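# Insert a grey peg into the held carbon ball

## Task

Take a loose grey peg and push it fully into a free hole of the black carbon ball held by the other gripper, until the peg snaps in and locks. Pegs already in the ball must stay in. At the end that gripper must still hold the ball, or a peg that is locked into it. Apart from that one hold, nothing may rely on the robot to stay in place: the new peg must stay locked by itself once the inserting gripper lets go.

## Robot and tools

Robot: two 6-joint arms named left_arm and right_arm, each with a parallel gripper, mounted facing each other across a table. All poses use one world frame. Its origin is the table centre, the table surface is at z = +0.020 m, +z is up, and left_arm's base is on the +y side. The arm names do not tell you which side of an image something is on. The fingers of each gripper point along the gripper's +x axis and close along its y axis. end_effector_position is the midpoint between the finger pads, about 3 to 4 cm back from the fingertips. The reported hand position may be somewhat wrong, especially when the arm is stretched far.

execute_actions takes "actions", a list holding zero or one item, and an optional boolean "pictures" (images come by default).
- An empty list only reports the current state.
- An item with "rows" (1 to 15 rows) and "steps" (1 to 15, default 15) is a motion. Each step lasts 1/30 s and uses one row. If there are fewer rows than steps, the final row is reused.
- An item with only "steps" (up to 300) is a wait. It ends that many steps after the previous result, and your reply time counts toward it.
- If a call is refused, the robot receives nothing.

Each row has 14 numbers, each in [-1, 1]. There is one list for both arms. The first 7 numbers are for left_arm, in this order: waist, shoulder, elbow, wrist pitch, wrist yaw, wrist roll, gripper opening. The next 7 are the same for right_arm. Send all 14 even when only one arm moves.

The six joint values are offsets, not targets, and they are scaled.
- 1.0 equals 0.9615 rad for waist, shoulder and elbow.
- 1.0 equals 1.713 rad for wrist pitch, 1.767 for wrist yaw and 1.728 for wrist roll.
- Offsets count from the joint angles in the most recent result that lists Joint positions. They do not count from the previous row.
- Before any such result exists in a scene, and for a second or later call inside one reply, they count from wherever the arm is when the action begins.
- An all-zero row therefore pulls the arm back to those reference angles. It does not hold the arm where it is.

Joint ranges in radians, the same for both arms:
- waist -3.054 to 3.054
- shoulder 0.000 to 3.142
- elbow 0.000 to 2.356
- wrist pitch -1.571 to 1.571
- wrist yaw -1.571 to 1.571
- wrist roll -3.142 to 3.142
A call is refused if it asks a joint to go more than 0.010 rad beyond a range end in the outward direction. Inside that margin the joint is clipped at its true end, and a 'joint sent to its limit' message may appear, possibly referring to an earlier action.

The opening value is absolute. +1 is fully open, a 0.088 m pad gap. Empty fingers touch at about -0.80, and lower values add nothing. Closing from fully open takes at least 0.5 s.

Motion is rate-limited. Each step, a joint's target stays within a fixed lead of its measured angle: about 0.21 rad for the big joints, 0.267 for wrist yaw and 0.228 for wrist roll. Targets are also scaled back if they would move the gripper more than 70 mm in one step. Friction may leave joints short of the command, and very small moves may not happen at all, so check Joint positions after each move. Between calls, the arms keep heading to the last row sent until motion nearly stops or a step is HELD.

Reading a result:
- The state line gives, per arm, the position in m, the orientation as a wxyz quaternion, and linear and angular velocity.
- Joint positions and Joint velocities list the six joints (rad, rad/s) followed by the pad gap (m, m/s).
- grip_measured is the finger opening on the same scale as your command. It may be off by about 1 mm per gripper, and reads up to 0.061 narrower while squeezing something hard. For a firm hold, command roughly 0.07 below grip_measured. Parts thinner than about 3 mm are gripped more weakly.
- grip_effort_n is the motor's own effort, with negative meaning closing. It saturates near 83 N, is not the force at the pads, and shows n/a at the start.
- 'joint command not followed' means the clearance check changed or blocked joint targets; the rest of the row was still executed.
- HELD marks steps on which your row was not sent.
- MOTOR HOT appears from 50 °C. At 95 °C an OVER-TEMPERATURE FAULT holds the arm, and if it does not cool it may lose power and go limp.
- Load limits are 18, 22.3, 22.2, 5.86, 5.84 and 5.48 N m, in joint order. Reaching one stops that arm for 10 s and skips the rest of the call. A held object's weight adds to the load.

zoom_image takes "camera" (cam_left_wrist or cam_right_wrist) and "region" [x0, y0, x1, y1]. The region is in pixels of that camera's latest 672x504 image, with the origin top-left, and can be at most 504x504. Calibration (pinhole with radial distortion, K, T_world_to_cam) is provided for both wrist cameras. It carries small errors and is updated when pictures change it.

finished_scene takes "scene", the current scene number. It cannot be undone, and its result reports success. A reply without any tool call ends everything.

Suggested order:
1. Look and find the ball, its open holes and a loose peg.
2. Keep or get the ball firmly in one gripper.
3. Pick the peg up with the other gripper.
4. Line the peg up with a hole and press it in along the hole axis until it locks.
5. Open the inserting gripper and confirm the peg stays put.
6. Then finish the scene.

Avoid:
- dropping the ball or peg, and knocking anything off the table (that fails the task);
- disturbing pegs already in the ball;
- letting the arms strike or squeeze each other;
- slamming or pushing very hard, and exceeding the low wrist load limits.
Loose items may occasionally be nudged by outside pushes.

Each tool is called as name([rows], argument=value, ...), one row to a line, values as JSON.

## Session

execute_actions(actions=[])

Scene clock: 0.00 s of 4400.00 s.
left_arm: end_effector_position=(+0.1730, +0.0532, +0.2456) grip_measured=-0.155 grip_effort_n=n/a end_effector_quat_wxyz=(+0.816, -0.003, -0.009, -0.578) end_effector_velocity=(+0.002, +0.001, +0.002) end_effector_angular_velocity=(-0.004, -0.011, +0.010) | right_arm: end_effector_position=(+0.1033, -0.1219, +0.4373) grip_measured=+1.000 grip_effort_n=n/a end_effector_quat_wxyz=(+0.737, +0.013, -0.016, +0.675) end_effector_velocity=(+0.002, -0.000, -0.004) end_effector_angular_velocity=(-0.014, -0.020, -0.011)
Joint positions: left_arm=[0.281 1.631 0.635 1.016 0.284 0.    0.031] | right_arm=[ 0.004  0.855  0.65   0.246 -0.001 -0.003  0.088]
Joint velocities: left_arm=[ 0.002 -0.002 -0.002  0.007 -0.007  0.007 -0.   ] | right_arm=[-0.002 -0.002 -0.007 -0.007  0.007 -0.022  0.   ]
Motor temperatures (°C, as the motors report them): left_arm=[32 43 35 47 29 31] | right_arm=[32 36 33 28 31 31]
Heat: left arm: hottest wrist pitch 47 °C (+0.0 °C/min); right arm: hottest shoulder 36 °C (+0.0 °C/min).
camera_calibration (this result's frames):
cam_left_wrist: T_world_to_cam=[[-0.943519, -0.330562, -0.0223831, 0.193881], [-0.0741043, 0.276396, -0.958183, 0.268565], [0.322925, -0.902405, -0.285281, 0.140126], [0, 0, 0, 1]] pos_world=[0.157582, 0.116309, 0.30165]

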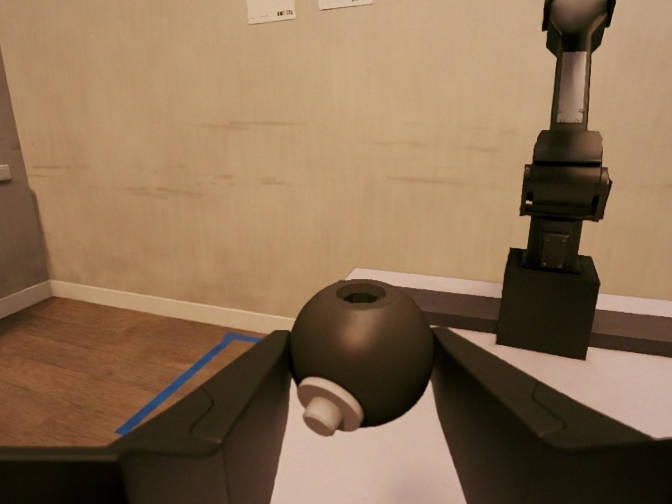

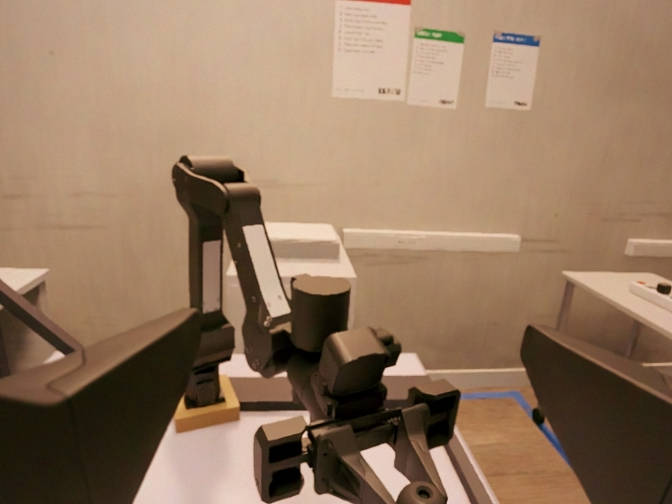

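execute_actions([
  {"rows": [[0,0,0,0,0,0,-0.23, 0,0,0,-0.68,0,0,1]], "steps": 15},
], pictures=false)

execute_actions([
  {"steps": 25},
])

Scene clock: 4.97 s of 4400.00 s.
left_arm: end_effector_position=(+0.1730, +0.0532, +0.2456) grip_measured=-0.155 grip_effort_n=-83.5 end_effector_quat_wxyz=(+0.816, -0.003, -0.009, -0.578) end_effector_velocity=(+0.002, +0.001, +0.000) end_effector_angular_velocity=(-0.001, +0.008, +0.010) | right_arm: end_effector_position=(+0.0990, -0.1706, +0.2926) grip_measured=+1.000 grip_effort_n=2.6 end_effector_quat_wxyz=(+0.695, -0.226, +0.245, +0.637) end_effector_velocity=(-0.017, -0.196, -0.243) end_effector_angular_velocity=(-1.424, +0.117, +0.001)
Joint positions: left_arm=[0.281 1.631 0.635 1.016 0.284 0.    0.031] | right_arm=[ 0.004  0.853  0.654 -0.481 -0.001 -0.003  0.088]
Joint velocities: left_arm=[ 0.002 -0.002  0.002 -0.007 -0.007 -0.007 -0.   ] | right_arm=[ 0.002 -0.002 -0.002 -1.429  0.007 -0.007  0.   ]
Motor temperatures (°C, as the motors report them): left_arm=[32 43 35 47 29 31] | right_arm=[32 36 34 29 31 31]
Heat: left arm: hottest wrist pitch 47 °C (+0.0 °C/min); right arm: hottest shoulder 36 °C (+0.0 °C/min).
Steps of this call (steps 1 to 90: nothing new was sent; then 1.47 s passed at rest; steps 91 to 105: all 15 steps of this action). Readings (joint positions):
91: left_arm=[0.281 1.631 0.635 1.016 0.284 0.000] | right_arm=[0.004 0.855 0.652 0.212 -0.001 -0.003]
92: left_arm=[0.281 1.631 0.635 1.016 0.284 0.000] | right_arm=[0.004 0.852 0.654 0.163 -0.001 -0.003]
94: left_arm=[0.281 1.631 0.635 1.016 0.284 0.000] | right_arm=[0.004 0.851 0.654 0.059 -0.001 -0.003]
98: left_arm=[0.281 1.631 0.635 1.016 0.284 0.000] | right_arm=[0.004 0.853 0.654 -0.136 -0.001 -0.003]
105: the state above

Scene clock: 5.80 s of 4400.00 s.
left_arm: end_effector_position=(+0.1730, +0.0532, +0.2456) grip_measured=-0.155 grip_effort_n=-83.5 end_effector_quat_wxyz=(+0.816, -0.003, -0.009, -0.578) end_effector_velocity=(-0.000, +0.000, -0.002) end_effector_angular_velocity=(+0.008, -0.003, +0.005) | right_arm: end_effector_position=(+0.0924, -0.2437, +0.2339) grip_measured=+1.000 grip_effort_n=3.0 end_effector_quat_wxyz=(+0.626, -0.357, +0.389, +0.574) end_effector_velocity=(-0.004, -0.002, -0.001) end_effector_angular_velocity=(-0.006, +0.017, +0.019)
Joint positions: left_arm=[0.281 1.631 0.635 1.016 0.284 0.    0.031] | right_arm=[ 0.004  0.853  0.654 -0.915 -0.001 -0.003  0.088]
Joint velocities: left_arm=[-0.002 -0.002 -0.002 -0.007 -0.007  0.007 -0.   ] | right_arm=[ 0.002 -0.002 -0.002 -0.007 -0.022 -0.007  0.   ]
Motor temperatures (°C, as the motors report them): left_arm=[32 43 35 47 29 31] | right_arm=[32 36 34 29 31 31]
Heat: left arm: hottest wrist pitch 47 °C (+0.0 °C/min); right arm: hottest shoulder 36 °C (+0.0 °C/min).
Steps of this call (steps 1 to 25: the robot went on to your last target). Readings (joint positions):
1: left_arm=[0.281 1.631 0.635 1.016 0.284 0.000] | right_arm=[0.004 0.853 0.654 -0.530 -0.001 -0.003]
2: left_arm=[0.281 1.631 0.635 1.016 0.284 0.000] | right_arm=[0.004 0.853 0.654 -0.580 -0.001 -0.003]
4: left_arm=[0.281 1.631 0.635 1.016 0.284 0.000] | right_arm=[0.004 0.853 0.654 -0.677 -0.001 -0.003]
8: left_arm=[0.281 1.631 0.635 1.016 0.284 0.000] | right_arm=[0.004 0.853 0.654 -0.836 -0.001 -0.003]
25: the state above
camera_calibration (this result's frames):
cam_left_wrist: T_world_to_cam=[[-0.943519, -0.330562, -0.0223831, 0.193881], [-0.0741043, 0.276396, -0.958183, 0.268565], [0.322925, -0.902405, -0.285281, 0.140126], [0, 0, 0, 1]] pos_world=[0.157582, 0.116309, 0.30165]
cam_right_wrist: T_world_to_cam=[[0.998532, -0.0410794, 0.0353169, -0.102145], [-0.0365681, -0.992093, -0.120061, -0.179727], [0.0399697, 0.118593, -0.992138, 0.337634], [0, 0, 0, 1]] pos_world=[0.0819273, -0.222543, 0.317009]

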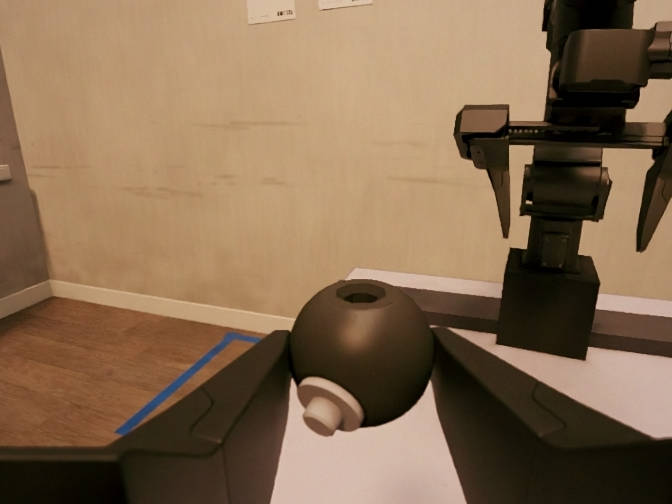

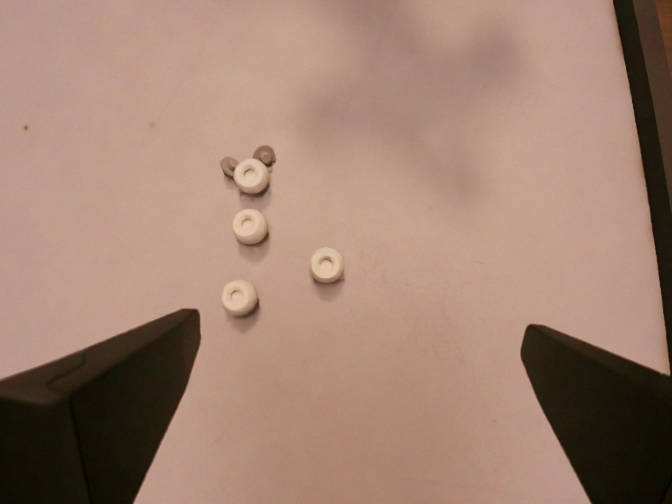

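zoom_image(camera="cam_right_wrist", region=[190, 120, 310, 250])

Region (190, 120, 310, 250) of cam_right_wrist's 672x504 image, scaled by 3.877, with more detail than that image has; it fills the left 465 columns of this view, and the rest is white.

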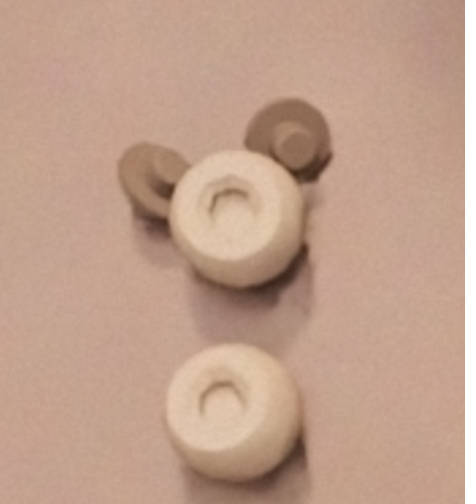

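execute_actions([
  {"rows": [[0,0,0,0,0,0,-0.23, 0.2035,1.0,0.379,0.154,0,0,-0.51]], "steps": 15},
], pictures=false)

execute_actions([
  {"steps": 20},
])

Scene clock: 65.27 s of 4400.00 s.
left_arm: end_effector_position=(+0.1730, +0.0532, +0.2456) grip_measured=-0.155 grip_effort_n=-83.5 end_effector_quat_wxyz=(+0.816, -0.003, -0.009, -0.578) end_effector_velocity=(+0.002, +0.001, -0.001) end_effector_angular_velocity=(+0.008, -0.002, +0.020) | right_arm: end_effector_position=(+0.0424, -0.1066, +0.2321) grip_measured=-0.468 grip_effort_n=-10.5 end_effector_quat_wxyz=(+0.569, -0.394, +0.355, +0.629) end_effector_velocity=(-0.014, +0.028, -0.436) end_effector_angular_velocity=(-1.362, -0.145, +0.040)
Joint positions: left_arm=[0.281 1.631 0.635 1.016 0.284 0.    0.031] | right_arm=[ 0.192  1.46   1.002 -0.659 -0.    -0.003  0.016]
Joint velocities: left_arm=[-0.002 -0.002 -0.002 -0.007 -0.022  0.007  0.   ] | right_arm=[ 0.037  1.429  0.022  0.037  0.007 -0.007 -0.024]
Motor temperatures (°C, as the motors report them): left_arm=[32 44 38 47 29 31] | right_arm=[32 35 37 30 31 31]
Heat: left arm: hottest wrist pitch 47 °C (+0.0 °C/min); right arm: hottest elbow 37 °C (+1.0 °C/min).
From where the robot then was, a joint's target lay farther than a number of 1.0 reaches, so one or more steps of this call were cut to that.
Steps of this call (steps 1 to 30: the robot went on to your last target; steps 31 to 90: nothing new was sent; then 55.97 s passed at rest; steps 91 to 105: all 15 steps of this action). Readings (joint positions):
91: left_arm=[0.281 1.631 0.635 1.016 0.284 0.000] | right_arm=[0.021 0.871 0.667 -0.909 0.005 -0.003]
92: left_arm=[0.281 1.631 0.635 1.016 0.284 0.000] | right_arm=[0.050 0.901 0.688 -0.872 0.003 -0.003]
94: left_arm=[0.281 1.631 0.635 1.016 0.284 0.000] | right_arm=[0.099 0.976 0.753 -0.797 0.001 -0.003]
98: left_arm=[0.281 1.631 0.635 1.016 0.284 0.000] | right_arm=[0.162 1.142 0.914 -0.701 0.001 -0.003]
105: the state above

Scene clock: 65.93 s of 4400.00 s.
left_arm: end_effector_position=(+0.1730, +0.0532, +0.2456) grip_measured=-0.155 grip_effort_n=-83.5 end_effector_quat_wxyz=(+0.816, -0.003, -0.009, -0.578) end_effector_velocity=(-0.000, +0.000, -0.002) end_effector_angular_velocity=(+0.003, +0.011, +0.005) | right_arm: end_effector_position=(+0.0421, -0.1172, +0.1287) grip_measured=-0.507 grip_effort_n=-13.3 end_effector_quat_wxyz=(+0.502, -0.492, +0.442, +0.558) end_effector_velocity=(-0.002, -0.002, -0.003) end_effector_angular_velocity=(-0.019, +0.019, +0.008)
Joint positions: left_arm=[0.281 1.631 0.635 1.016 0.284 0.    0.031] | right_arm=[ 0.196  1.801  1.008 -0.653 -0.    -0.003  0.014]
Joint velocities: left_arm=[-0.002 -0.002 -0.002 -0.007 -0.007 -0.007 -0.   ] | right_arm=[-0.002  0.012  0.002 -0.007 -0.022 -0.007 -0.   ]
Motor temperatures (°C, as the motors report them): left_arm=[32 44 38 47 29 31] | right_arm=[32 35 37 30 31 31]
Heat: left arm: hottest wrist pitch 47 °C (+0.0 °C/min); right arm: hottest elbow 37 °C (+1.0 °C/min).
Steps of this call (steps 1 to 20: the robot went on to your last target). Readings (joint positions):
1: left_arm=[0.281 1.631 0.635 1.016 0.284 0.000] | right_arm=[0.193 1.508 1.002 -0.658 -0.000 -0.003]
2: left_arm=[0.281 1.631 0.635 1.016 0.284 0.000] | right_arm=[0.194 1.555 1.003 -0.657 -0.000 -0.003]
4: left_arm=[0.281 1.631 0.635 1.016 0.284 0.000] | right_arm=[0.195 1.650 1.005 -0.655 -0.000 -0.003]
8: left_arm=[0.281 1.631 0.635 1.016 0.284 0.000] | right_arm=[0.196 1.770 1.006 -0.653 -0.000 -0.003]
20: the state above
camera_calibration (this result's frames):
cam_left_wrist: T_world_to_cam=[[-0.943519, -0.330562, -0.0223831, 0.193881], [-0.0741043, 0.276396, -0.958183, 0.268565], [0.322925, -0.902405, -0.285281, 0.140126], [0, 0, 0, 1]] pos_world=[0.157582, 0.116309, 0.30165]
cam_right_wrist: T_world_to_cam=[[0.987068, 0.159226, 0.0185209, -0.0168016], [0.151884, -0.965928, 0.209556, -0.115974], [0.0512566, -0.204033, -0.977621, 0.18006], [0, 0, 0, 1]] pos_world=[0.0249697, -0.0726093, 0.200644]

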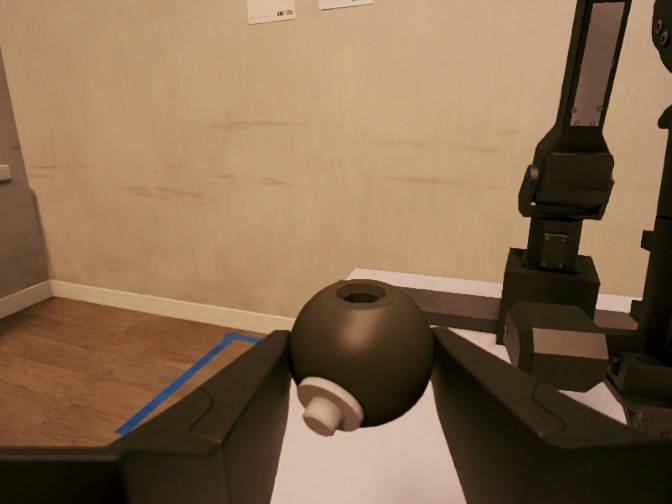

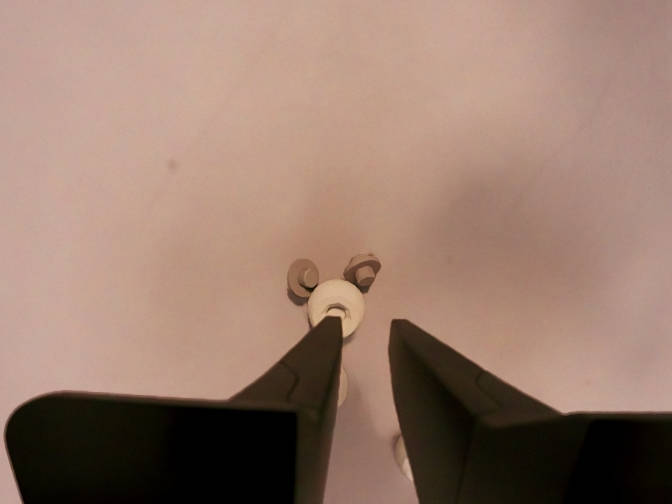

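execute_actions([
  {"rows": [[0,0,0,0,0,0,-0.23, 0,0.14,0,0,0,0,-0.51]], "steps": 15},
], pictures=false)

execute_actions([
  {"steps": 8},
])

zoom_image(camera="cam_right_wrist", region=[250, 190, 450, 370])

Scene clock: 73.30 s of 4400.00 s.
left_arm: end_effector_position=(+0.1730, +0.0532, +0.2456) grip_measured=-0.155 grip_effort_n=-83.5 end_effector_quat_wxyz=(+0.816, -0.003, -0.009, -0.578) end_effector_velocity=(-0.003, -0.000, -0.003) end_effector_angular_velocity=(+0.012, +0.017, -0.010) | right_arm: end_effector_position=(+0.0432, -0.1285, +0.0941) grip_measured=-0.507 grip_effort_n=-12.8 end_effector_quat_wxyz=(+0.475, -0.523, +0.471, +0.528) end_effector_velocity=(-0.000, -0.001, -0.004) end_effector_angular_velocity=(-0.008, +0.006, +0.005)
Joint positions: left_arm=[0.281 1.631 0.635 1.016 0.284 0.    0.031] | right_arm=[ 0.196  1.921  1.013 -0.653 -0.    -0.003  0.014]
Joint velocities: left_arm=[-0.002 -0.007 -0.002 -0.022  0.007 -0.007  0.   ] | right_arm=[-0.002  0.012 -0.002  0.007 -0.007 -0.007  0.   ]
Motor temperatures (°C, as the motors report them): left_arm=[32 45 38 47 29 31] | right_arm=[32 36 38 30 31 31]
Heat: left arm: hottest wrist pitch 47 °C (+0.0 °C/min); right arm: hottest elbow 38 °C (+2.1 °C/min).
Steps of this call (steps 1 to 15: the robot went on to your last target; steps 16 to 90: nothing new was sent; then 3.87 s passed at rest; steps 91 to 105: all 15 steps of this action). Readings (joint positions):
91: left_arm=[0.281 1.631 0.635 1.016 0.284 0.000] | right_arm=[0.196 1.817 1.009 -0.653 -0.000 -0.003]
92: left_arm=[0.281 1.631 0.635 1.016 0.284 0.000] | right_arm=[0.196 1.833 1.014 -0.650 -0.000 -0.003]
94: left_arm=[0.281 1.631 0.635 1.016 0.284 0.000] | right_arm=[0.196 1.876 1.016 -0.650 -0.000 -0.003]
98: left_arm=[0.281 1.631 0.635 1.016 0.284 0.000] | right_arm=[0.196 1.919 1.013 -0.653 -0.000 -0.003]
105: the state above

Scene clock: 73.57 s of 4400.00 s.
left_arm: end_effector_position=(+0.1730, +0.0532, +0.2456) grip_measured=-0.155 grip_effort_n=-83.5 end_effector_quat_wxyz=(+0.816, -0.003, -0.009, -0.578) end_effector_velocity=(+0.000, -0.000, -0.007) end_effector_angular_velocity=(+0.019, +0.023, +0.005) | right_arm: end_effector_position=(+0.0432, -0.1286, +0.0937) grip_measured=-0.507 grip_effort_n=-12.3 end_effector_quat_wxyz=(+0.475, -0.523, +0.471, +0.528) end_effector_velocity=(-0.000, -0.003, -0.001) end_effector_angular_velocity=(-0.013, +0.006, +0.005)
Joint positions: left_arm=[0.281 1.631 0.635 1.016 0.284 0.    0.031] | right_arm=[ 0.196  1.922  1.013 -0.653 -0.    -0.003  0.014]
Joint velocities: left_arm=[-0.002  0.002 -0.002 -0.022 -0.007 -0.007 -0.   ] | right_arm=[-0.002  0.002 -0.002 -0.007 -0.007 -0.007 -0.   ]
Motor temperatures (°C, as the motors report them): left_arm=[32 45 38 47 29 31] | right_arm=[32 36 37 30 31 31]
Heat: left arm: hottest wrist pitch 47 °C (+0.0 °C/min); right arm: hottest elbow 37 °C (+1.0 °C/min).
Steps of this call (steps 1 to 8: the robot went on to your last target). Readings (joint positions):
1: left_arm=[0.281 1.631 0.635 1.016 0.284 0.000] | right_arm=[0.196 1.921 1.013 -0.653 -0.000 -0.003]
2: left_arm=[0.281 1.631 0.635 1.016 0.284 0.000] | right_arm=[0.196 1.922 1.013 -0.653 -0.000 -0.003]
4: left_arm=[0.281 1.631 0.635 1.016 0.284 0.000] | right_arm=[0.196 1.922 1.013 -0.653 -0.000 -0.003]
8: the state above
camera_calibration (this result's frames):
cam_left_wrist: T_world_to_cam=[[-0.943519, -0.330562, -0.0223831, 0.193881], [-0.0741043, 0.276396, -0.958183, 0.268565], [0.322925, -0.902405, -0.285281, 0.140126], [0, 0, 0, 1]] pos_world=[0.157582, 0.116309, 0.30165]
cam_right_wrist: T_world_to_cam=[[0.986887, 0.160983, 0.0118079, -0.0146415], [0.148699, -0.935164, 0.321491, -0.126252], [0.0627968, -0.315519, -0.946839, 0.125828], [0, 0, 0, 1]] pos_world=[0.0253215, -0.0760083, 0.159901]

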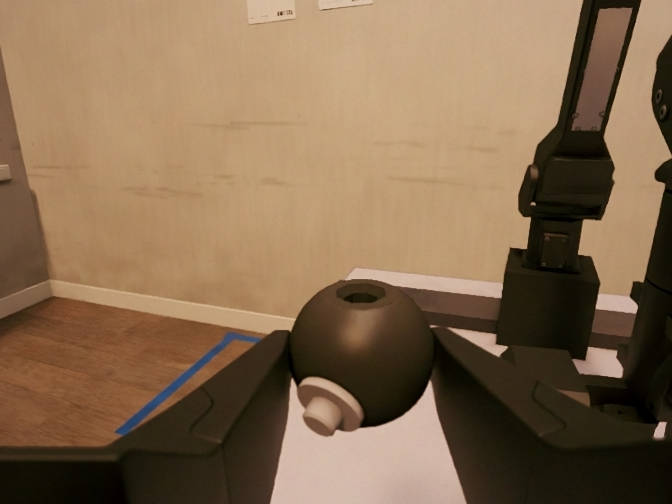

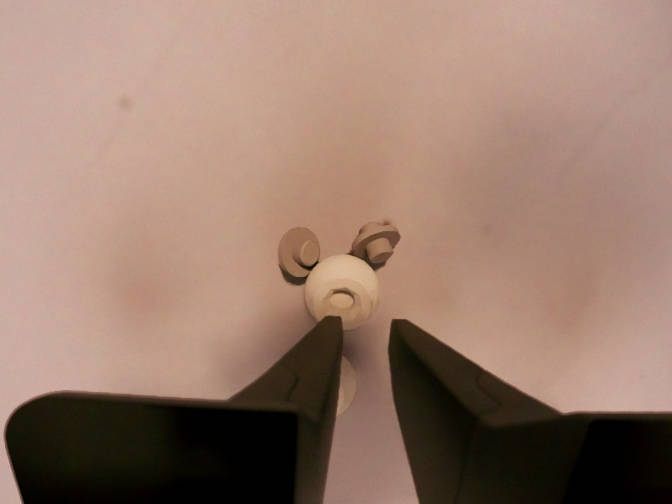

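Region (250, 190, 450, 370) of cam_right_wrist's 672x504 image, scaled by 2.520, with more detail than that image has; it fills the top 454 rows of this view, and the rest is white.

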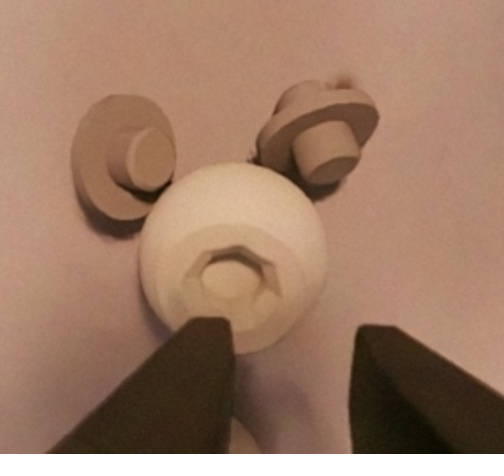

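execute_actions([
  {"rows": [[0,0,0,0,0,0,-0.23, -0.0137,0.025,-0.028,0.015,0,0,-0.51],[0,0,0,0,0,0,-0.23, -0.0137,0.025,-0.028,0.015,0,0,-0.51],[0,0,0,0,0,0,-0.23, -0.0137,0.036,-0.04,0.03,0,0,-0.51],[0,0,0,0,0,0,-0.23, -0.0137,0.036,-0.04,0.03,0,0,-0.51],[0,0,0,0,0,0,-0.23, -0.0137,0.0464,-0.0523,0.0426,0,0,-0.51]], "steps": 15},
], pictures=false)

execute_actions([
  {"steps": 8},
])

zoom_image(camera="cam_right_wrist", region=[250, 190, 450, 370])

Scene clock: 105.13 s of 4400.00 s.
left_arm: end_effector_position=(+0.1730, +0.0532, +0.2456) grip_measured=-0.155 grip_effort_n=-83.5 end_effector_quat_wxyz=(+0.816, -0.003, -0.009, -0.578) end_effector_velocity=(+0.000, +0.000, -0.000) end_effector_angular_velocity=(-0.004, +0.006, +0.005) | right_arm: end_effector_position=(+0.0466, -0.1322, +0.0774) grip_measured=-0.507 grip_effort_n=-12.8 end_effector_quat_wxyz=(+0.477, -0.521, +0.474, +0.526) end_effector_velocity=(+0.003, +0.001, +0.000) end_effector_angular_velocity=(+0.008, -0.007, +0.015)
Joint positions: left_arm=[0.281 1.631 0.635 1.016 0.284 0.    0.031] | right_arm=[ 0.187  1.953  0.975 -0.585 -0.    -0.003  0.014]
Joint velocities: left_arm=[-0.002  0.002 -0.002  0.007 -0.007 -0.007 -0.   ] | right_arm=[-0.007 -0.002 -0.002  0.007  0.007 -0.022 -0.   ]
Motor temperatures (°C, as the motors report them): left_arm=[32 45 39 47 29 31] | right_arm=[32 37 36 29 31 31]
Heat: left arm: hottest wrist pitch 47 °C (+0.0 °C/min); right arm: hottest shoulder 37 °C (+0.0 °C/min).
Steps of this call (steps 1 to 15: the robot went on to your last target; steps 16 to 90: nothing new was sent; then 28.07 s passed at rest; steps 91 to 105: all 15 steps of this action). Readings (joint positions):
91: left_arm=[0.281 1.631 0.635 1.016 0.284 0.000] | right_arm=[0.196 1.923 1.012 -0.651 -0.000 -0.003]
92: left_arm=[0.281 1.631 0.635 1.016 0.284 0.000] | right_arm=[0.195 1.925 1.010 -0.645 -0.000 -0.003]
94: left_arm=[0.281 1.631 0.635 1.016 0.284 0.000] | right_arm=[0.191 1.931 1.002 -0.627 -0.000 -0.003]
98: left_arm=[0.281 1.631 0.635 1.016 0.284 0.000] | right_arm=[0.187 1.948 0.982 -0.599 -0.000 -0.003]
105: the state above

Scene clock: 105.40 s of 4400.00 s.
left_arm: end_effector_position=(+0.1730, +0.0532, +0.2456) grip_measured=-0.155 grip_effort_n=-83.5 end_effector_quat_wxyz=(+0.816, -0.003, -0.009, -0.578) end_effector_velocity=(-0.000, +0.000, -0.005) end_effector_angular_velocity=(+0.015, +0.020, +0.005) | right_arm: end_effector_position=(+0.0467, -0.1322, +0.0773) grip_measured=-0.507 grip_effort_n=-12.8 end_effector_quat_wxyz=(+0.477, -0.521, +0.474, +0.526) end_effector_velocity=(+0.004, -0.002, +0.000) end_effector_angular_velocity=(-0.007, -0.008, +0.015)
Joint positions: left_arm=[0.281 1.631 0.635 1.016 0.284 0.    0.031] | right_arm=[ 0.187  1.953  0.974 -0.584 -0.    -0.003  0.014]
Joint velocities: left_arm=[-0.002 -0.002 -0.002 -0.022 -0.007 -0.007 -0.   ] | right_arm=[-0.007 -0.002 -0.002 -0.007  0.007 -0.022 -0.   ]
Motor temperatures (°C, as the motors report them): left_arm=[32 45 39 47 29 31] | right_arm=[32 37 36 29 31 31]
Heat: left arm: hottest wrist pitch 47 °C (+0.0 °C/min); right arm: hottest shoulder 37 °C (+0.0 °C/min).
Steps of this call (steps 1 to 8: the robot went on to your last target). Readings (joint positions):
1: left_arm=[0.281 1.631 0.635 1.016 0.284 0.000] | right_arm=[0.187 1.953 0.975 -0.585 -0.000 -0.003]
2: left_arm=[0.281 1.631 0.635 1.016 0.284 0.000] | right_arm=[0.187 1.953 0.975 -0.585 -0.000 -0.003]
4: left_arm=[0.281 1.631 0.635 1.016 0.284 0.000] | right_arm=[0.187 1.953 0.974 -0.584 -0.000 -0.003]
8: the state above
camera_calibration (this result's frames):
cam_left_wrist: T_world_to_cam=[[-0.943519, -0.330562, -0.0223831, 0.193881], [-0.0741043, 0.276396, -0.958183, 0.268565], [0.322925, -0.902405, -0.285281, 0.140126], [0, 0, 0, 1]] pos_world=[0.157582, 0.116309, 0.30165]
cam_right_wrist: T_world_to_cam=[[0.988434, 0.151196, 0.0117632, -0.0186174], [0.139394, -0.936349, 0.322212, -0.124607], [0.0597316, -0.316846, -0.946594, 0.108843], [0, 0, 0, 1]] pos_world=[0.0292701, -0.079374, 0.143399]

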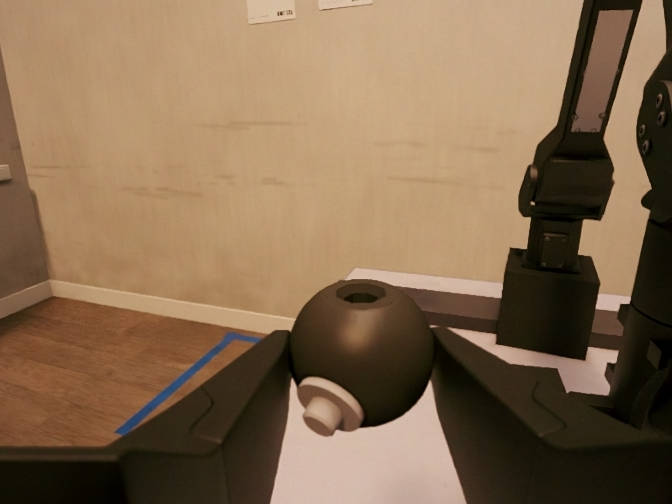

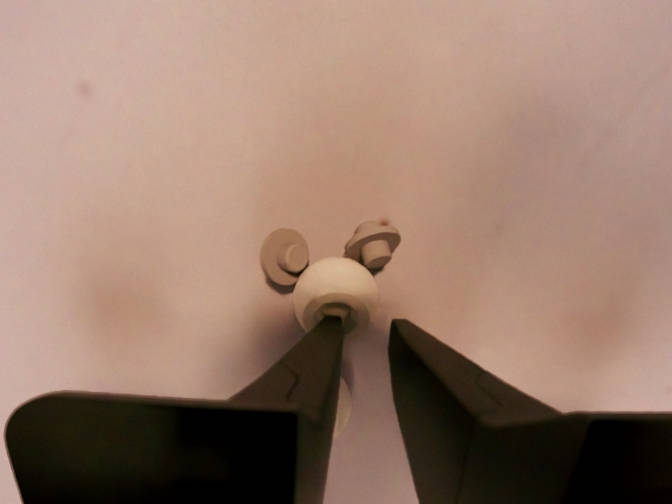

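Region (250, 190, 450, 370) of cam_right_wrist's 672x504 image, scaled by 2.520, with more detail than that image has; it fills the top 454 rows of this view, and the rest is white.

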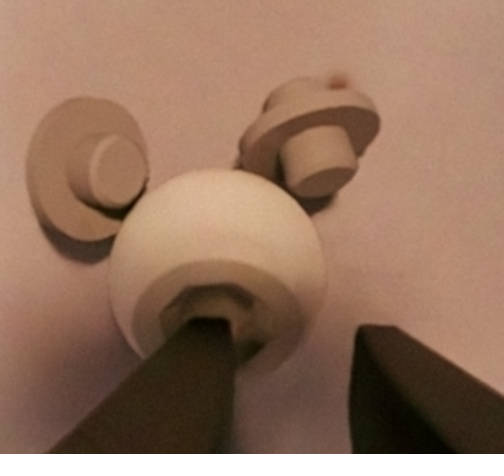

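execute_actions([
  {"rows": [[0,0,0,0,0,0,-0.23, 0,0.018,-0.015,0.005,0,0,-0.51],[0,0,0,0,0,0,-0.23, 0,0.018,-0.015,0.005,0,0,-0.51],[0,0,0,0,0,0,-0.23, 0,0.023,-0.017,0.01,0,0,-0.51],[0,0,0,0,0,0,-0.23, 0,0.023,-0.017,0.01,0,0,-0.51],[0,0,0,0,0,0,-0.23, 0,0.029,-0.0195,0.0145,0,0,-0.51]], "steps": 15},
])

zoom_image(camera="cam_right_wrist", region=[250, 190, 450, 370])

Scene clock: 120.50 s of 4400.00 s.
left_arm: end_effector_position=(+0.1730, +0.0532, +0.2456) grip_measured=-0.155 grip_effort_n=-83.5 end_effector_quat_wxyz=(+0.816, -0.003, -0.009, -0.578) end_effector_velocity=(-0.002, -0.001, -0.002) end_effector_angular_velocity=(+0.003, +0.011, -0.000) | right_arm: end_effector_position=(+0.0467, -0.1324, +0.0741) grip_measured=-0.507 grip_effort_n=-12.8 end_effector_quat_wxyz=(+0.478, -0.521, +0.473, +0.526) end_effector_velocity=(-0.002, -0.002, +0.000) end_effector_angular_velocity=(-0.009, +0.021, +0.020)
Joint positions: left_arm=[0.281 1.631 0.635 1.016 0.284 0.    0.031] | right_arm=[ 0.187  1.96   0.968 -0.568 -0.    -0.003  0.014]
Joint velocities: left_arm=[-0.007 -0.002 -0.002 -0.007 -0.007 -0.007 -0.   ] | right_arm=[-0.002 -0.002 -0.002 -0.007 -0.022 -0.022  0.   ]
Motor temperatures (°C, as the motors report them): left_arm=[32 45 39 47 29 31] | right_arm=[32 38 35 29 31 31]
Heat: left arm: hottest wrist pitch 47 °C (+0.0 °C/min); right arm: hottest shoulder 38 °C (+1.0 °C/min).
Steps of this call (steps 1 to 15: the robot went on to your last target; steps 16 to 90: nothing new was sent; then 11.60 s passed at rest; steps 91 to 105: all 15 steps of this action). Readings (joint positions):
91: left_arm=[0.281 1.631 0.635 1.016 0.284 0.000] | right_arm=[0.187 1.954 0.974 -0.582 -0.000 -0.003]
92: left_arm=[0.281 1.631 0.635 1.016 0.284 0.000] | right_arm=[0.187 1.954 0.973 -0.581 -0.000 -0.003]
94: left_arm=[0.281 1.631 0.635 1.016 0.284 0.000] | right_arm=[0.187 1.957 0.972 -0.577 -0.000 -0.003]
98: left_arm=[0.281 1.631 0.635 1.016 0.284 0.000] | right_arm=[0.187 1.959 0.968 -0.569 -0.000 -0.003]
105: the state above
camera_calibration (this result's frames):
cam_left_wrist: T_world_to_cam=[[-0.943519, -0.330562, -0.0223831, 0.193881], [-0.0741043, 0.276396, -0.958183, 0.268565], [0.322925, -0.902405, -0.285281, 0.140126], [0, 0, 0, 1]] pos_world=[0.157582, 0.116309, 0.30165]
cam_right_wrist: T_world_to_cam=[[0.988436, 0.151169, 0.0118971, -0.018583], [0.139462, -0.93708, 0.320048, -0.12367], [0.0595298, -0.314688, -0.947327, 0.106087], [0, 0, 0, 1]] pos_world=[0.0293001, -0.0796952, 0.1403]

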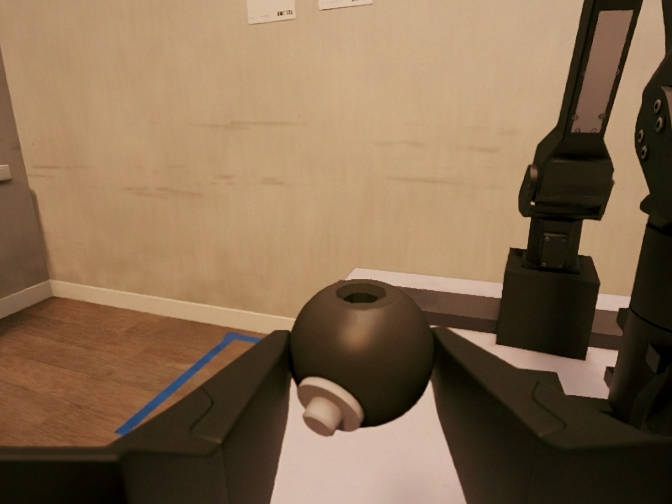

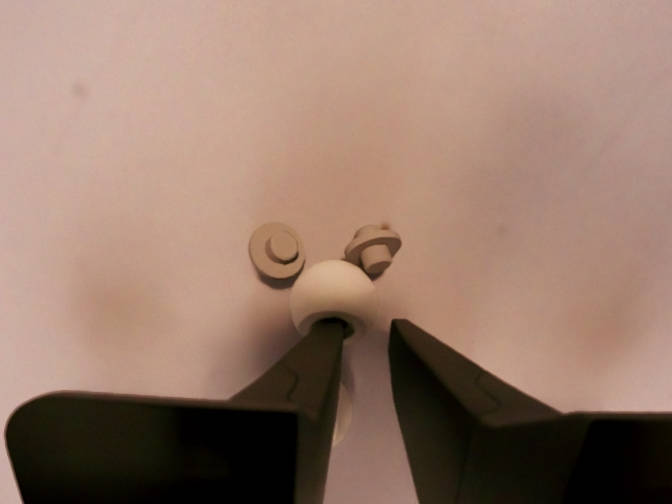

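Region (250, 190, 450, 370) of cam_right_wrist's 672x504 image, scaled by 2.520, with more detail than that image has; it fills the top 454 rows of this view, and the rest is white.

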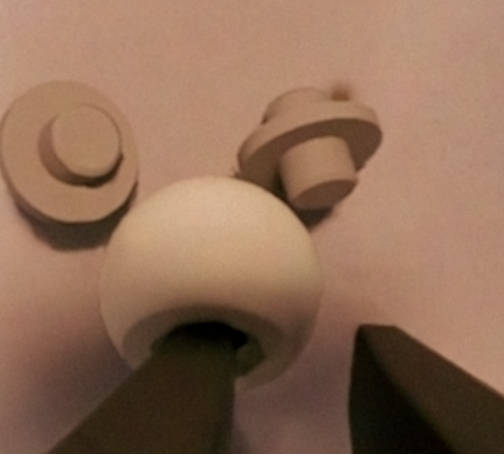

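execute_actions([
  {"rows": [[0,0,0,0,0,0,-0.23, 0,0.016,0,-0.004,0,0,-0.51],[0,0,0,0,0,0,-0.23, 0,0.016,0,-0.008,0,0,-0.51],[0,0,0,0,0,0,-0.23, 0,0.016,0,-0.012,0,0,-0.51],[0,0,0,0,0,0,-0.23, 0.008,0.016,0,-0.016,0,0,-0.51],[0,0,0,0,0,0,-0.23, 0.016,0.016,0,-0.02,0,0,-0.51],[0,0,0,0,0,0,-0.23, 0.024,0.016,0,-0.024,0,0,-0.51],[0,0,0,0,0,0,-0.23, 0.032,0.016,0,-0.026,0,0,-0.51],[0,0,0,0,0,0,-0.23, 0.04,0.016,0,-0.028,0,0,-0.51],[0,0,0,0,0,0,-0.23, 0.048,0.016,0,-0.028,0,0,-0.51],[0,0,0,0,0,0,-0.23, 0.056,0.016,0,-0.028,0,0,-0.51],[0,0,0,0,0,0,-0.23, 0.064,0.016,0,-0.028,0,0,-0.51]], "steps": 15},
])

Scene clock: 140.40 s of 4400.00 s.
left_arm: end_effector_position=(+0.1730, +0.0532, +0.2456) grip_measured=-0.155 grip_effort_n=-83.5 end_effector_quat_wxyz=(+0.816, -0.003, -0.009, -0.578) end_effector_velocity=(+0.002, +0.001, +0.000) end_effector_angular_velocity=(-0.005, +0.022, +0.009) | right_arm: end_effector_position=(+0.0318, -0.1442, +0.0731) grip_measured=-0.507 grip_effort_n=-12.3 end_effector_quat_wxyz=(+0.453, -0.546, +0.470, +0.526) end_effector_velocity=(-0.017, -0.005, +0.000) end_effector_angular_velocity=(-0.008, +0.006, +0.063)
Joint positions: left_arm=[0.281 1.631 0.635 1.016 0.284 0.    0.031] | right_arm=[ 0.24   1.964  0.968 -0.611 -0.    -0.003  0.014]
Joint velocities: left_arm=[ 0.002 -0.002  0.002 -0.007 -0.007 -0.022  0.   ] | right_arm=[ 0.056 -0.002 -0.002 -0.007 -0.007 -0.007 -0.   ]
Motor temperatures (°C, as the motors report them): left_arm=[32 45 39 47 29 31] | right_arm=[32 38 35 30 31 31]
Heat: left arm: hottest wrist pitch 47 °C (+0.0 °C/min); right arm: hottest shoulder 38 °C (+1.0 °C/min).
Steps of this call (steps 1 to 15: the robot went on to your last target; steps 16 to 110: nothing new was sent; then 15.73 s passed at rest; steps 111 to 125: all 15 steps of this action). Readings (joint positions):
111: left_arm=[0.281 1.631 0.635 1.016 0.284 0.000] | right_arm=[0.187 1.960 0.968 -0.567 -0.000 -0.003]
112: left_arm=[0.281 1.631 0.635 1.016 0.284 0.000] | right_arm=[0.187 1.960 0.968 -0.569 -0.000 -0.003]
114: left_arm=[0.281 1.631 0.635 1.016 0.284 0.000] | right_arm=[0.187 1.960 0.968 -0.575 -0.000 -0.003]
118: left_arm=[0.281 1.631 0.635 1.016 0.284 0.000] | right_arm=[0.200 1.964 0.968 -0.597 -0.000 -0.003]
125: the state above
camera_calibration (this result's frames):
cam_left_wrist: T_world_to_cam=[[-0.943519, -0.330562, -0.0223831, 0.193881], [-0.0741043, 0.276396, -0.958183, 0.268565], [0.322925, -0.902405, -0.285281, 0.140126], [0, 0, 0, 1]] pos_world=[0.157582, 0.116309, 0.30165]
cam_right_wrist: T_world_to_cam=[[0.978807, 0.204579, 0.00914028, 0.00616551], [0.187289, -0.912348, 0.364067, -0.133547], [0.0828195, -0.354639, -0.931328, 0.0946778], [0, 0, 0, 1]] pos_world=[0.0111359, -0.0895265, 0.13674]

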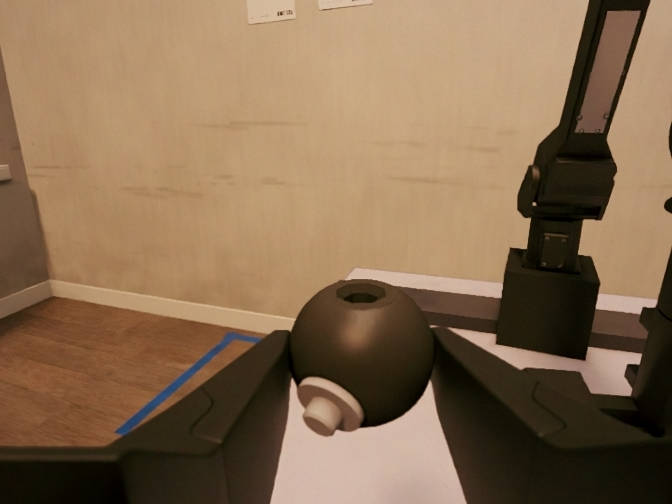

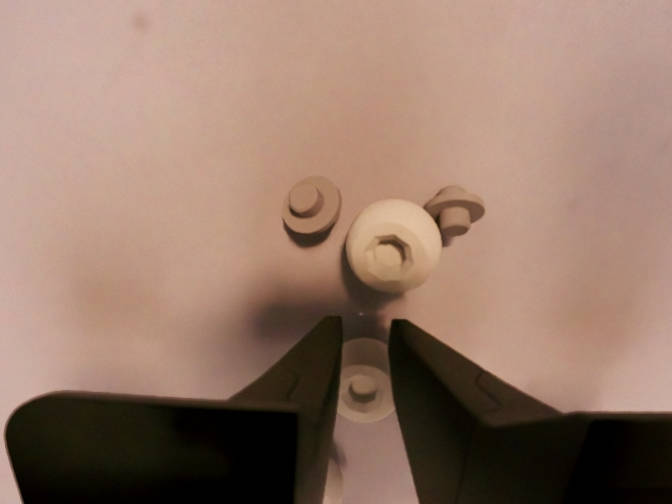

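execute_actions([
  {"steps": 45},
])

zoom_image(camera="cam_right_wrist", region=[260, 140, 510, 340])

Scene clock: 146.60 s of 4400.00 s.
left_arm: end_effector_position=(+0.1730, +0.0532, +0.2456) grip_measured=-0.155 grip_effort_n=-83.5 end_effector_quat_wxyz=(+0.816, -0.003, -0.009, -0.578) end_effector_velocity=(-0.000, +0.000, -0.002) end_effector_angular_velocity=(+0.003, +0.011, +0.005) | right_arm: end_effector_position=(+0.0305, -0.1449, +0.0731) grip_measured=-0.507 grip_effort_n=-12.3 end_effector_quat_wxyz=(+0.451, -0.547, +0.469, +0.527) end_effector_velocity=(-0.000, -0.002, +0.000) end_effector_angular_velocity=(-0.008, +0.007, +0.019)
Joint positions: left_arm=[0.281 1.631 0.635 1.016 0.284 0.    0.031] | right_arm=[ 0.245  1.964  0.968 -0.613 -0.    -0.003  0.014]
Joint velocities: left_arm=[-0.002 -0.002 -0.002 -0.007 -0.007 -0.007  0.   ] | right_arm=[-0.002 -0.002 -0.002 -0.007 -0.007 -0.022 -0.   ]
Motor temperatures (°C, as the motors report them): left_arm=[32 45 39 47 29 31] | right_arm=[32 38 35 30 31 31]
Heat: left arm: hottest wrist pitch 47 °C (+0.0 °C/min); right arm: hottest shoulder 38 °C (+1.0 °C/min).
Steps of this call (steps 1 to 15: the robot went on to your last target; steps 16 to 186: nothing new was sent). Readings (joint positions):
1: left_arm=[0.281 1.631 0.635 1.016 0.284 0.000] | right_arm=[0.242 1.964 0.968 -0.611 -0.000 -0.003]
2: left_arm=[0.281 1.631 0.635 1.016 0.284 0.000] | right_arm=[0.243 1.964 0.968 -0.612 -0.000 -0.003]
4: left_arm=[0.281 1.631 0.635 1.016 0.284 0.000] | right_arm=[0.243 1.964 0.968 -0.612 -0.000 -0.003]
8: left_arm=[0.281 1.631 0.635 1.016 0.284 0.000] | right_arm=[0.244 1.964 0.968 -0.613 -0.000 -0.003]
186: the state above
All arms were judged still, so your last target was given up. Only a new action makes them travel on or press farther. Fingers that are still opening or closing keep moving.
camera_calibration (this result's frames):
cam_left_wrist: T_world_to_cam=[[-0.943519, -0.330562, -0.0223831, 0.193881], [-0.0741043, 0.276396, -0.958183, 0.268565], [0.322925, -0.902405, -0.285281, 0.140126], [0, 0, 0, 1]] pos_world=[0.157582, 0.116309, 0.30165]
cam_right_wrist: T_world_to_cam=[[0.977858, 0.209078, 0.00900523, 0.00823898], [0.191337, -0.910655, 0.366194, -0.133985], [0.0847639, -0.356363, -0.930495, 0.0941837], [0, 0, 0, 1]] pos_world=[0.00959639, -0.0901733, 0.136628]

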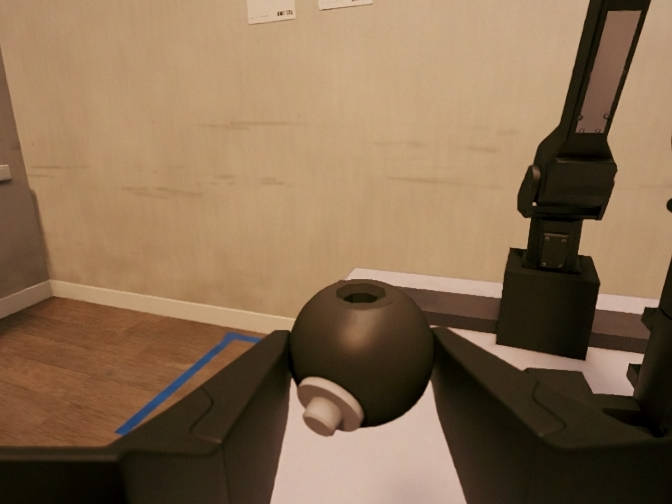

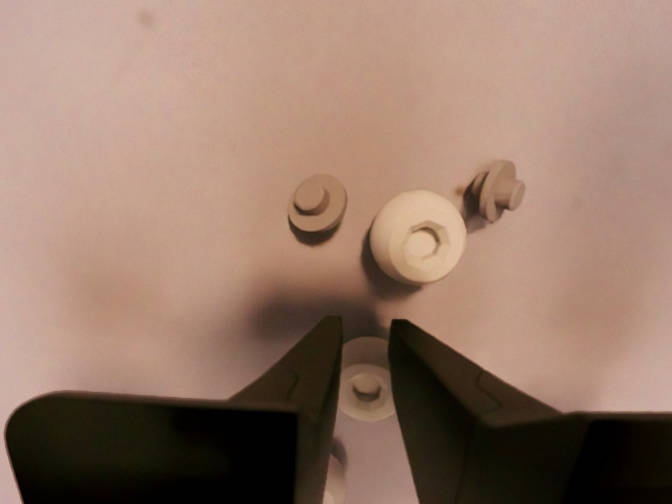

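Region (260, 140, 510, 340) of cam_right_wrist's 672x504 image, scaled by 2.016, with more detail than that image has; it fills the top 403 rows of this view, and the rest is white.

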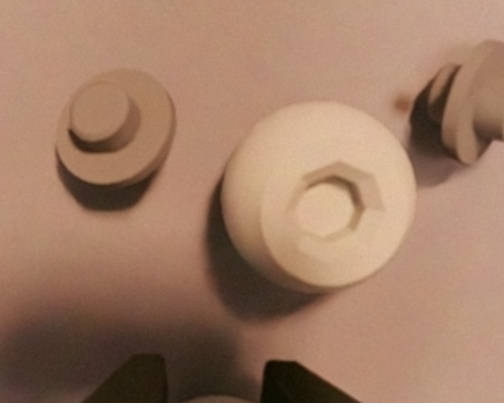

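execute_actions([
  {"rows": [[0,0,0,0,0,0,-0.23, 0.01,0,0.03,-0.01,0,0,-0.55],[0,0,0,0,0,0,-0.23, 0.02,0,0.05,-0.02,0,-0.03,-0.55],[0,0,0,0,0,0,-0.23, 0.03,0,0.07,-0.03,0,-0.07,-0.55],[0,0,0,0,0,0,-0.23, 0.04,0,0.09,-0.035,0,-0.11,-0.55],[0,0,0,0,0,0,-0.23, 0.05,0.015,0.11,-0.035,0,-0.15,-0.55],[0,0,0,0,0,0,-0.23, 0.0567,0.025,0.125,-0.03,0,-0.19,-0.55],[0,0,0,0,0,0,-0.23, 0.0567,0.035,0.132,-0.026,0,-0.23,-0.55],[0,0,0,0,0,0,-0.23, 0.0567,0.045,0.132,-0.022,0,-0.27,-0.55],[0,0,0,0,0,0,-0.23, 0.0567,0.058,0.132,-0.018,0,-0.318,-0.55]], "steps": 15},
], pictures=false)

execute_actions([
  {"steps": 12},
])

zoom_image(camera="cam_right_wrist", region=[270, 220, 470, 380])

Scene clock: 267.10 s of 4400.00 s.
left_arm: end_effector_position=(+0.1730, +0.0532, +0.2456) grip_measured=-0.155 grip_effort_n=-83.5 end_effector_quat_wxyz=(+0.816, -0.003, -0.009, -0.578) end_effector_velocity=(-0.000, +0.000, -0.005) end_effector_angular_velocity=(+0.015, +0.020, +0.005) | right_arm: end_effector_position=(+0.0098, -0.1177, +0.0830) grip_measured=-0.547 grip_effort_n=-12.8 end_effector_quat_wxyz=(+0.297, -0.641, +0.297, +0.642) end_effector_velocity=(-0.000, -0.011, -0.021) end_effector_angular_velocity=(-0.078, +0.006, +0.415)
Joint positions: left_arm=[0.281 1.631 0.635 1.016 0.284 0.    0.031] | right_arm=[ 0.295  2.003  1.081 -0.648 -0.    -0.502  0.012]
Joint velocities: left_arm=[-0.002 -0.002 -0.002 -0.022 -0.007 -0.007 -0.   ] | right_arm=[-0.002  0.071  0.002 -0.007 -0.022 -0.418 -0.001]
Motor temperatures (°C, as the motors report them): left_arm=[32 45 39 48 29 31] | right_arm=[32 39 35 29 31 31]
Heat: left arm: hottest wrist pitch 48 °C (+1.0 °C/min); right arm: hottest shoulder 39 °C (+0.0 °C/min).
Steps of this call (steps 1 to 140: nothing new was sent; then 115.33 s passed at rest; steps 141 to 155: all 15 steps of this action). Readings (joint positions):
141: left_arm=[0.281 1.631 0.635 1.016 0.284 0.000] | right_arm=[0.245 1.964 0.969 -0.616 -0.000 -0.003]
142: left_arm=[0.281 1.631 0.635 1.016 0.284 0.000] | right_arm=[0.247 1.964 0.974 -0.625 -0.000 -0.010]
144: left_arm=[0.281 1.631 0.635 1.016 0.284 0.000] | right_arm=[0.256 1.964 0.993 -0.644 -0.000 -0.069]
148: left_arm=[0.281 1.631 0.635 1.016 0.284 0.000] | right_arm=[0.284 1.971 1.054 -0.653 -0.000 -0.267]
155: the state above

Scene clock: 267.50 s of 4400.00 s.
left_arm: end_effector_position=(+0.1730, +0.0532, +0.2456) grip_measured=-0.155 grip_effort_n=-83.5 end_effector_quat_wxyz=(+0.816, -0.003, -0.009, -0.578) end_effector_velocity=(-0.001, +0.001, -0.001) end_effector_angular_velocity=(-0.001, +0.025, +0.004) | right_arm: end_effector_position=(+0.0092, -0.1164, +0.0828) grip_measured=-0.547 grip_effort_n=-12.8 end_effector_quat_wxyz=(+0.284, -0.647, +0.282, +0.649) end_effector_velocity=(+0.000, -0.002, +0.000) end_effector_angular_velocity=(-0.009, +0.006, +0.020)
Joint positions: left_arm=[0.281 1.631 0.635 1.016 0.284 0.    0.031] | right_arm=[ 0.296  2.006  1.085 -0.646 -0.    -0.545  0.012]
Joint velocities: left_arm=[-0.002 -0.007 -0.007 -0.007 -0.007 -0.022 -0.   ] | right_arm=[-0.002 -0.002 -0.002 -0.007 -0.007 -0.022 -0.   ]
Motor temperatures (°C, as the motors report them): left_arm=[32 45 39 48 29 31] | right_arm=[32 39 35 29 31 31]
Heat: left arm: hottest wrist pitch 48 °C (+1.0 °C/min); right arm: hottest shoulder 39 °C (+0.0 °C/min).
Steps of this call (steps 1 to 12: the robot went on to your last target). Readings (joint positions):
1: left_arm=[0.281 1.631 0.635 1.016 0.284 0.000] | right_arm=[0.295 2.004 1.081 -0.648 -0.000 -0.513]
2: left_arm=[0.281 1.631 0.635 1.016 0.284 0.000] | right_arm=[0.295 2.005 1.081 -0.648 -0.000 -0.521]
4: left_arm=[0.281 1.631 0.635 1.016 0.284 0.000] | right_arm=[0.295 2.006 1.082 -0.647 -0.000 -0.532]
8: left_arm=[0.281 1.631 0.635 1.016 0.284 0.000] | right_arm=[0.296 2.006 1.084 -0.646 -0.000 -0.542]
12: the state above
camera_calibration (this result's frames):
cam_left_wrist: T_world_to_cam=[[-0.943519, -0.330562, -0.0223831, 0.193881], [-0.0741043, 0.276396, -0.958183, 0.268565], [0.322925, -0.902405, -0.285281, 0.140126], [0, 0, 0, 1]] pos_world=[0.157582, 0.116309, 0.30165]
cam_right_wrist: T_world_to_cam=[[0.693648, 0.720194, 0.0131149, 0.0848199], [0.6776, -0.658584, 0.3273, -0.0794403], [0.244357, -0.218145, -0.944829, 0.130912], [0, 0, 0, 1]] pos_world=[-0.0369958, -0.0848471, 0.148578]

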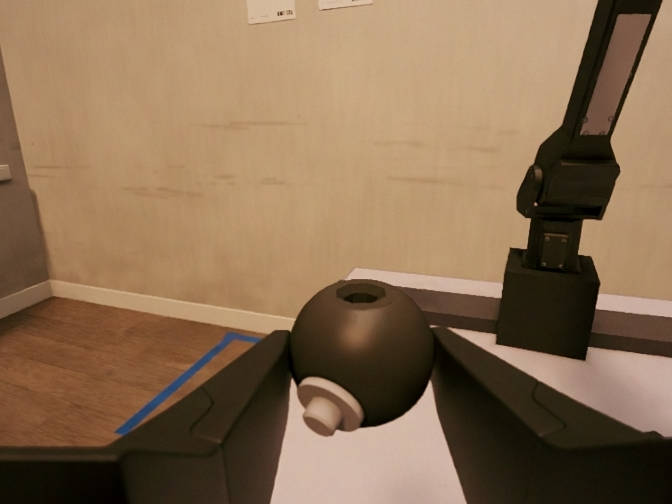

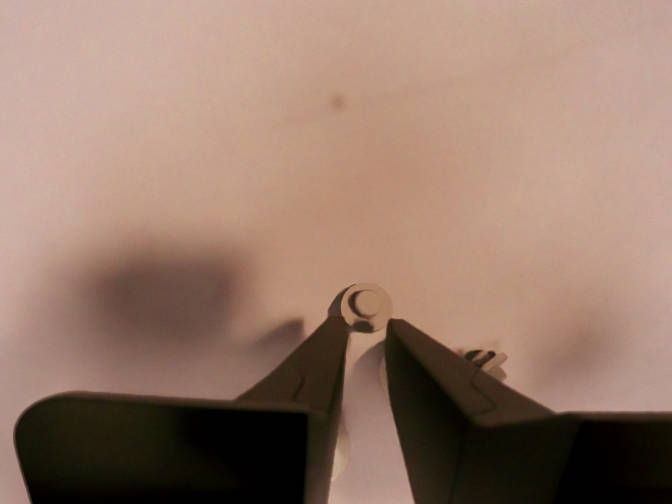

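Region (270, 220, 470, 380) of cam_right_wrist's 672x504 image, scaled by 2.520, with more detail than that image has; it fills the top 403 rows of this view, and the rest is white.

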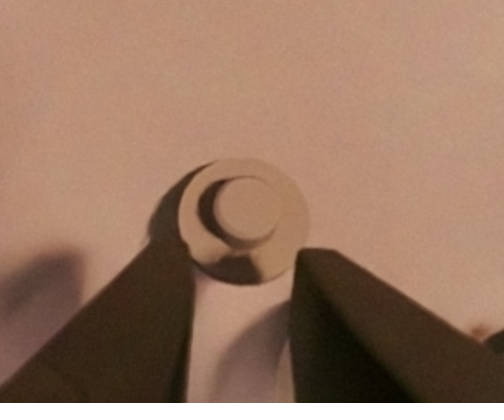

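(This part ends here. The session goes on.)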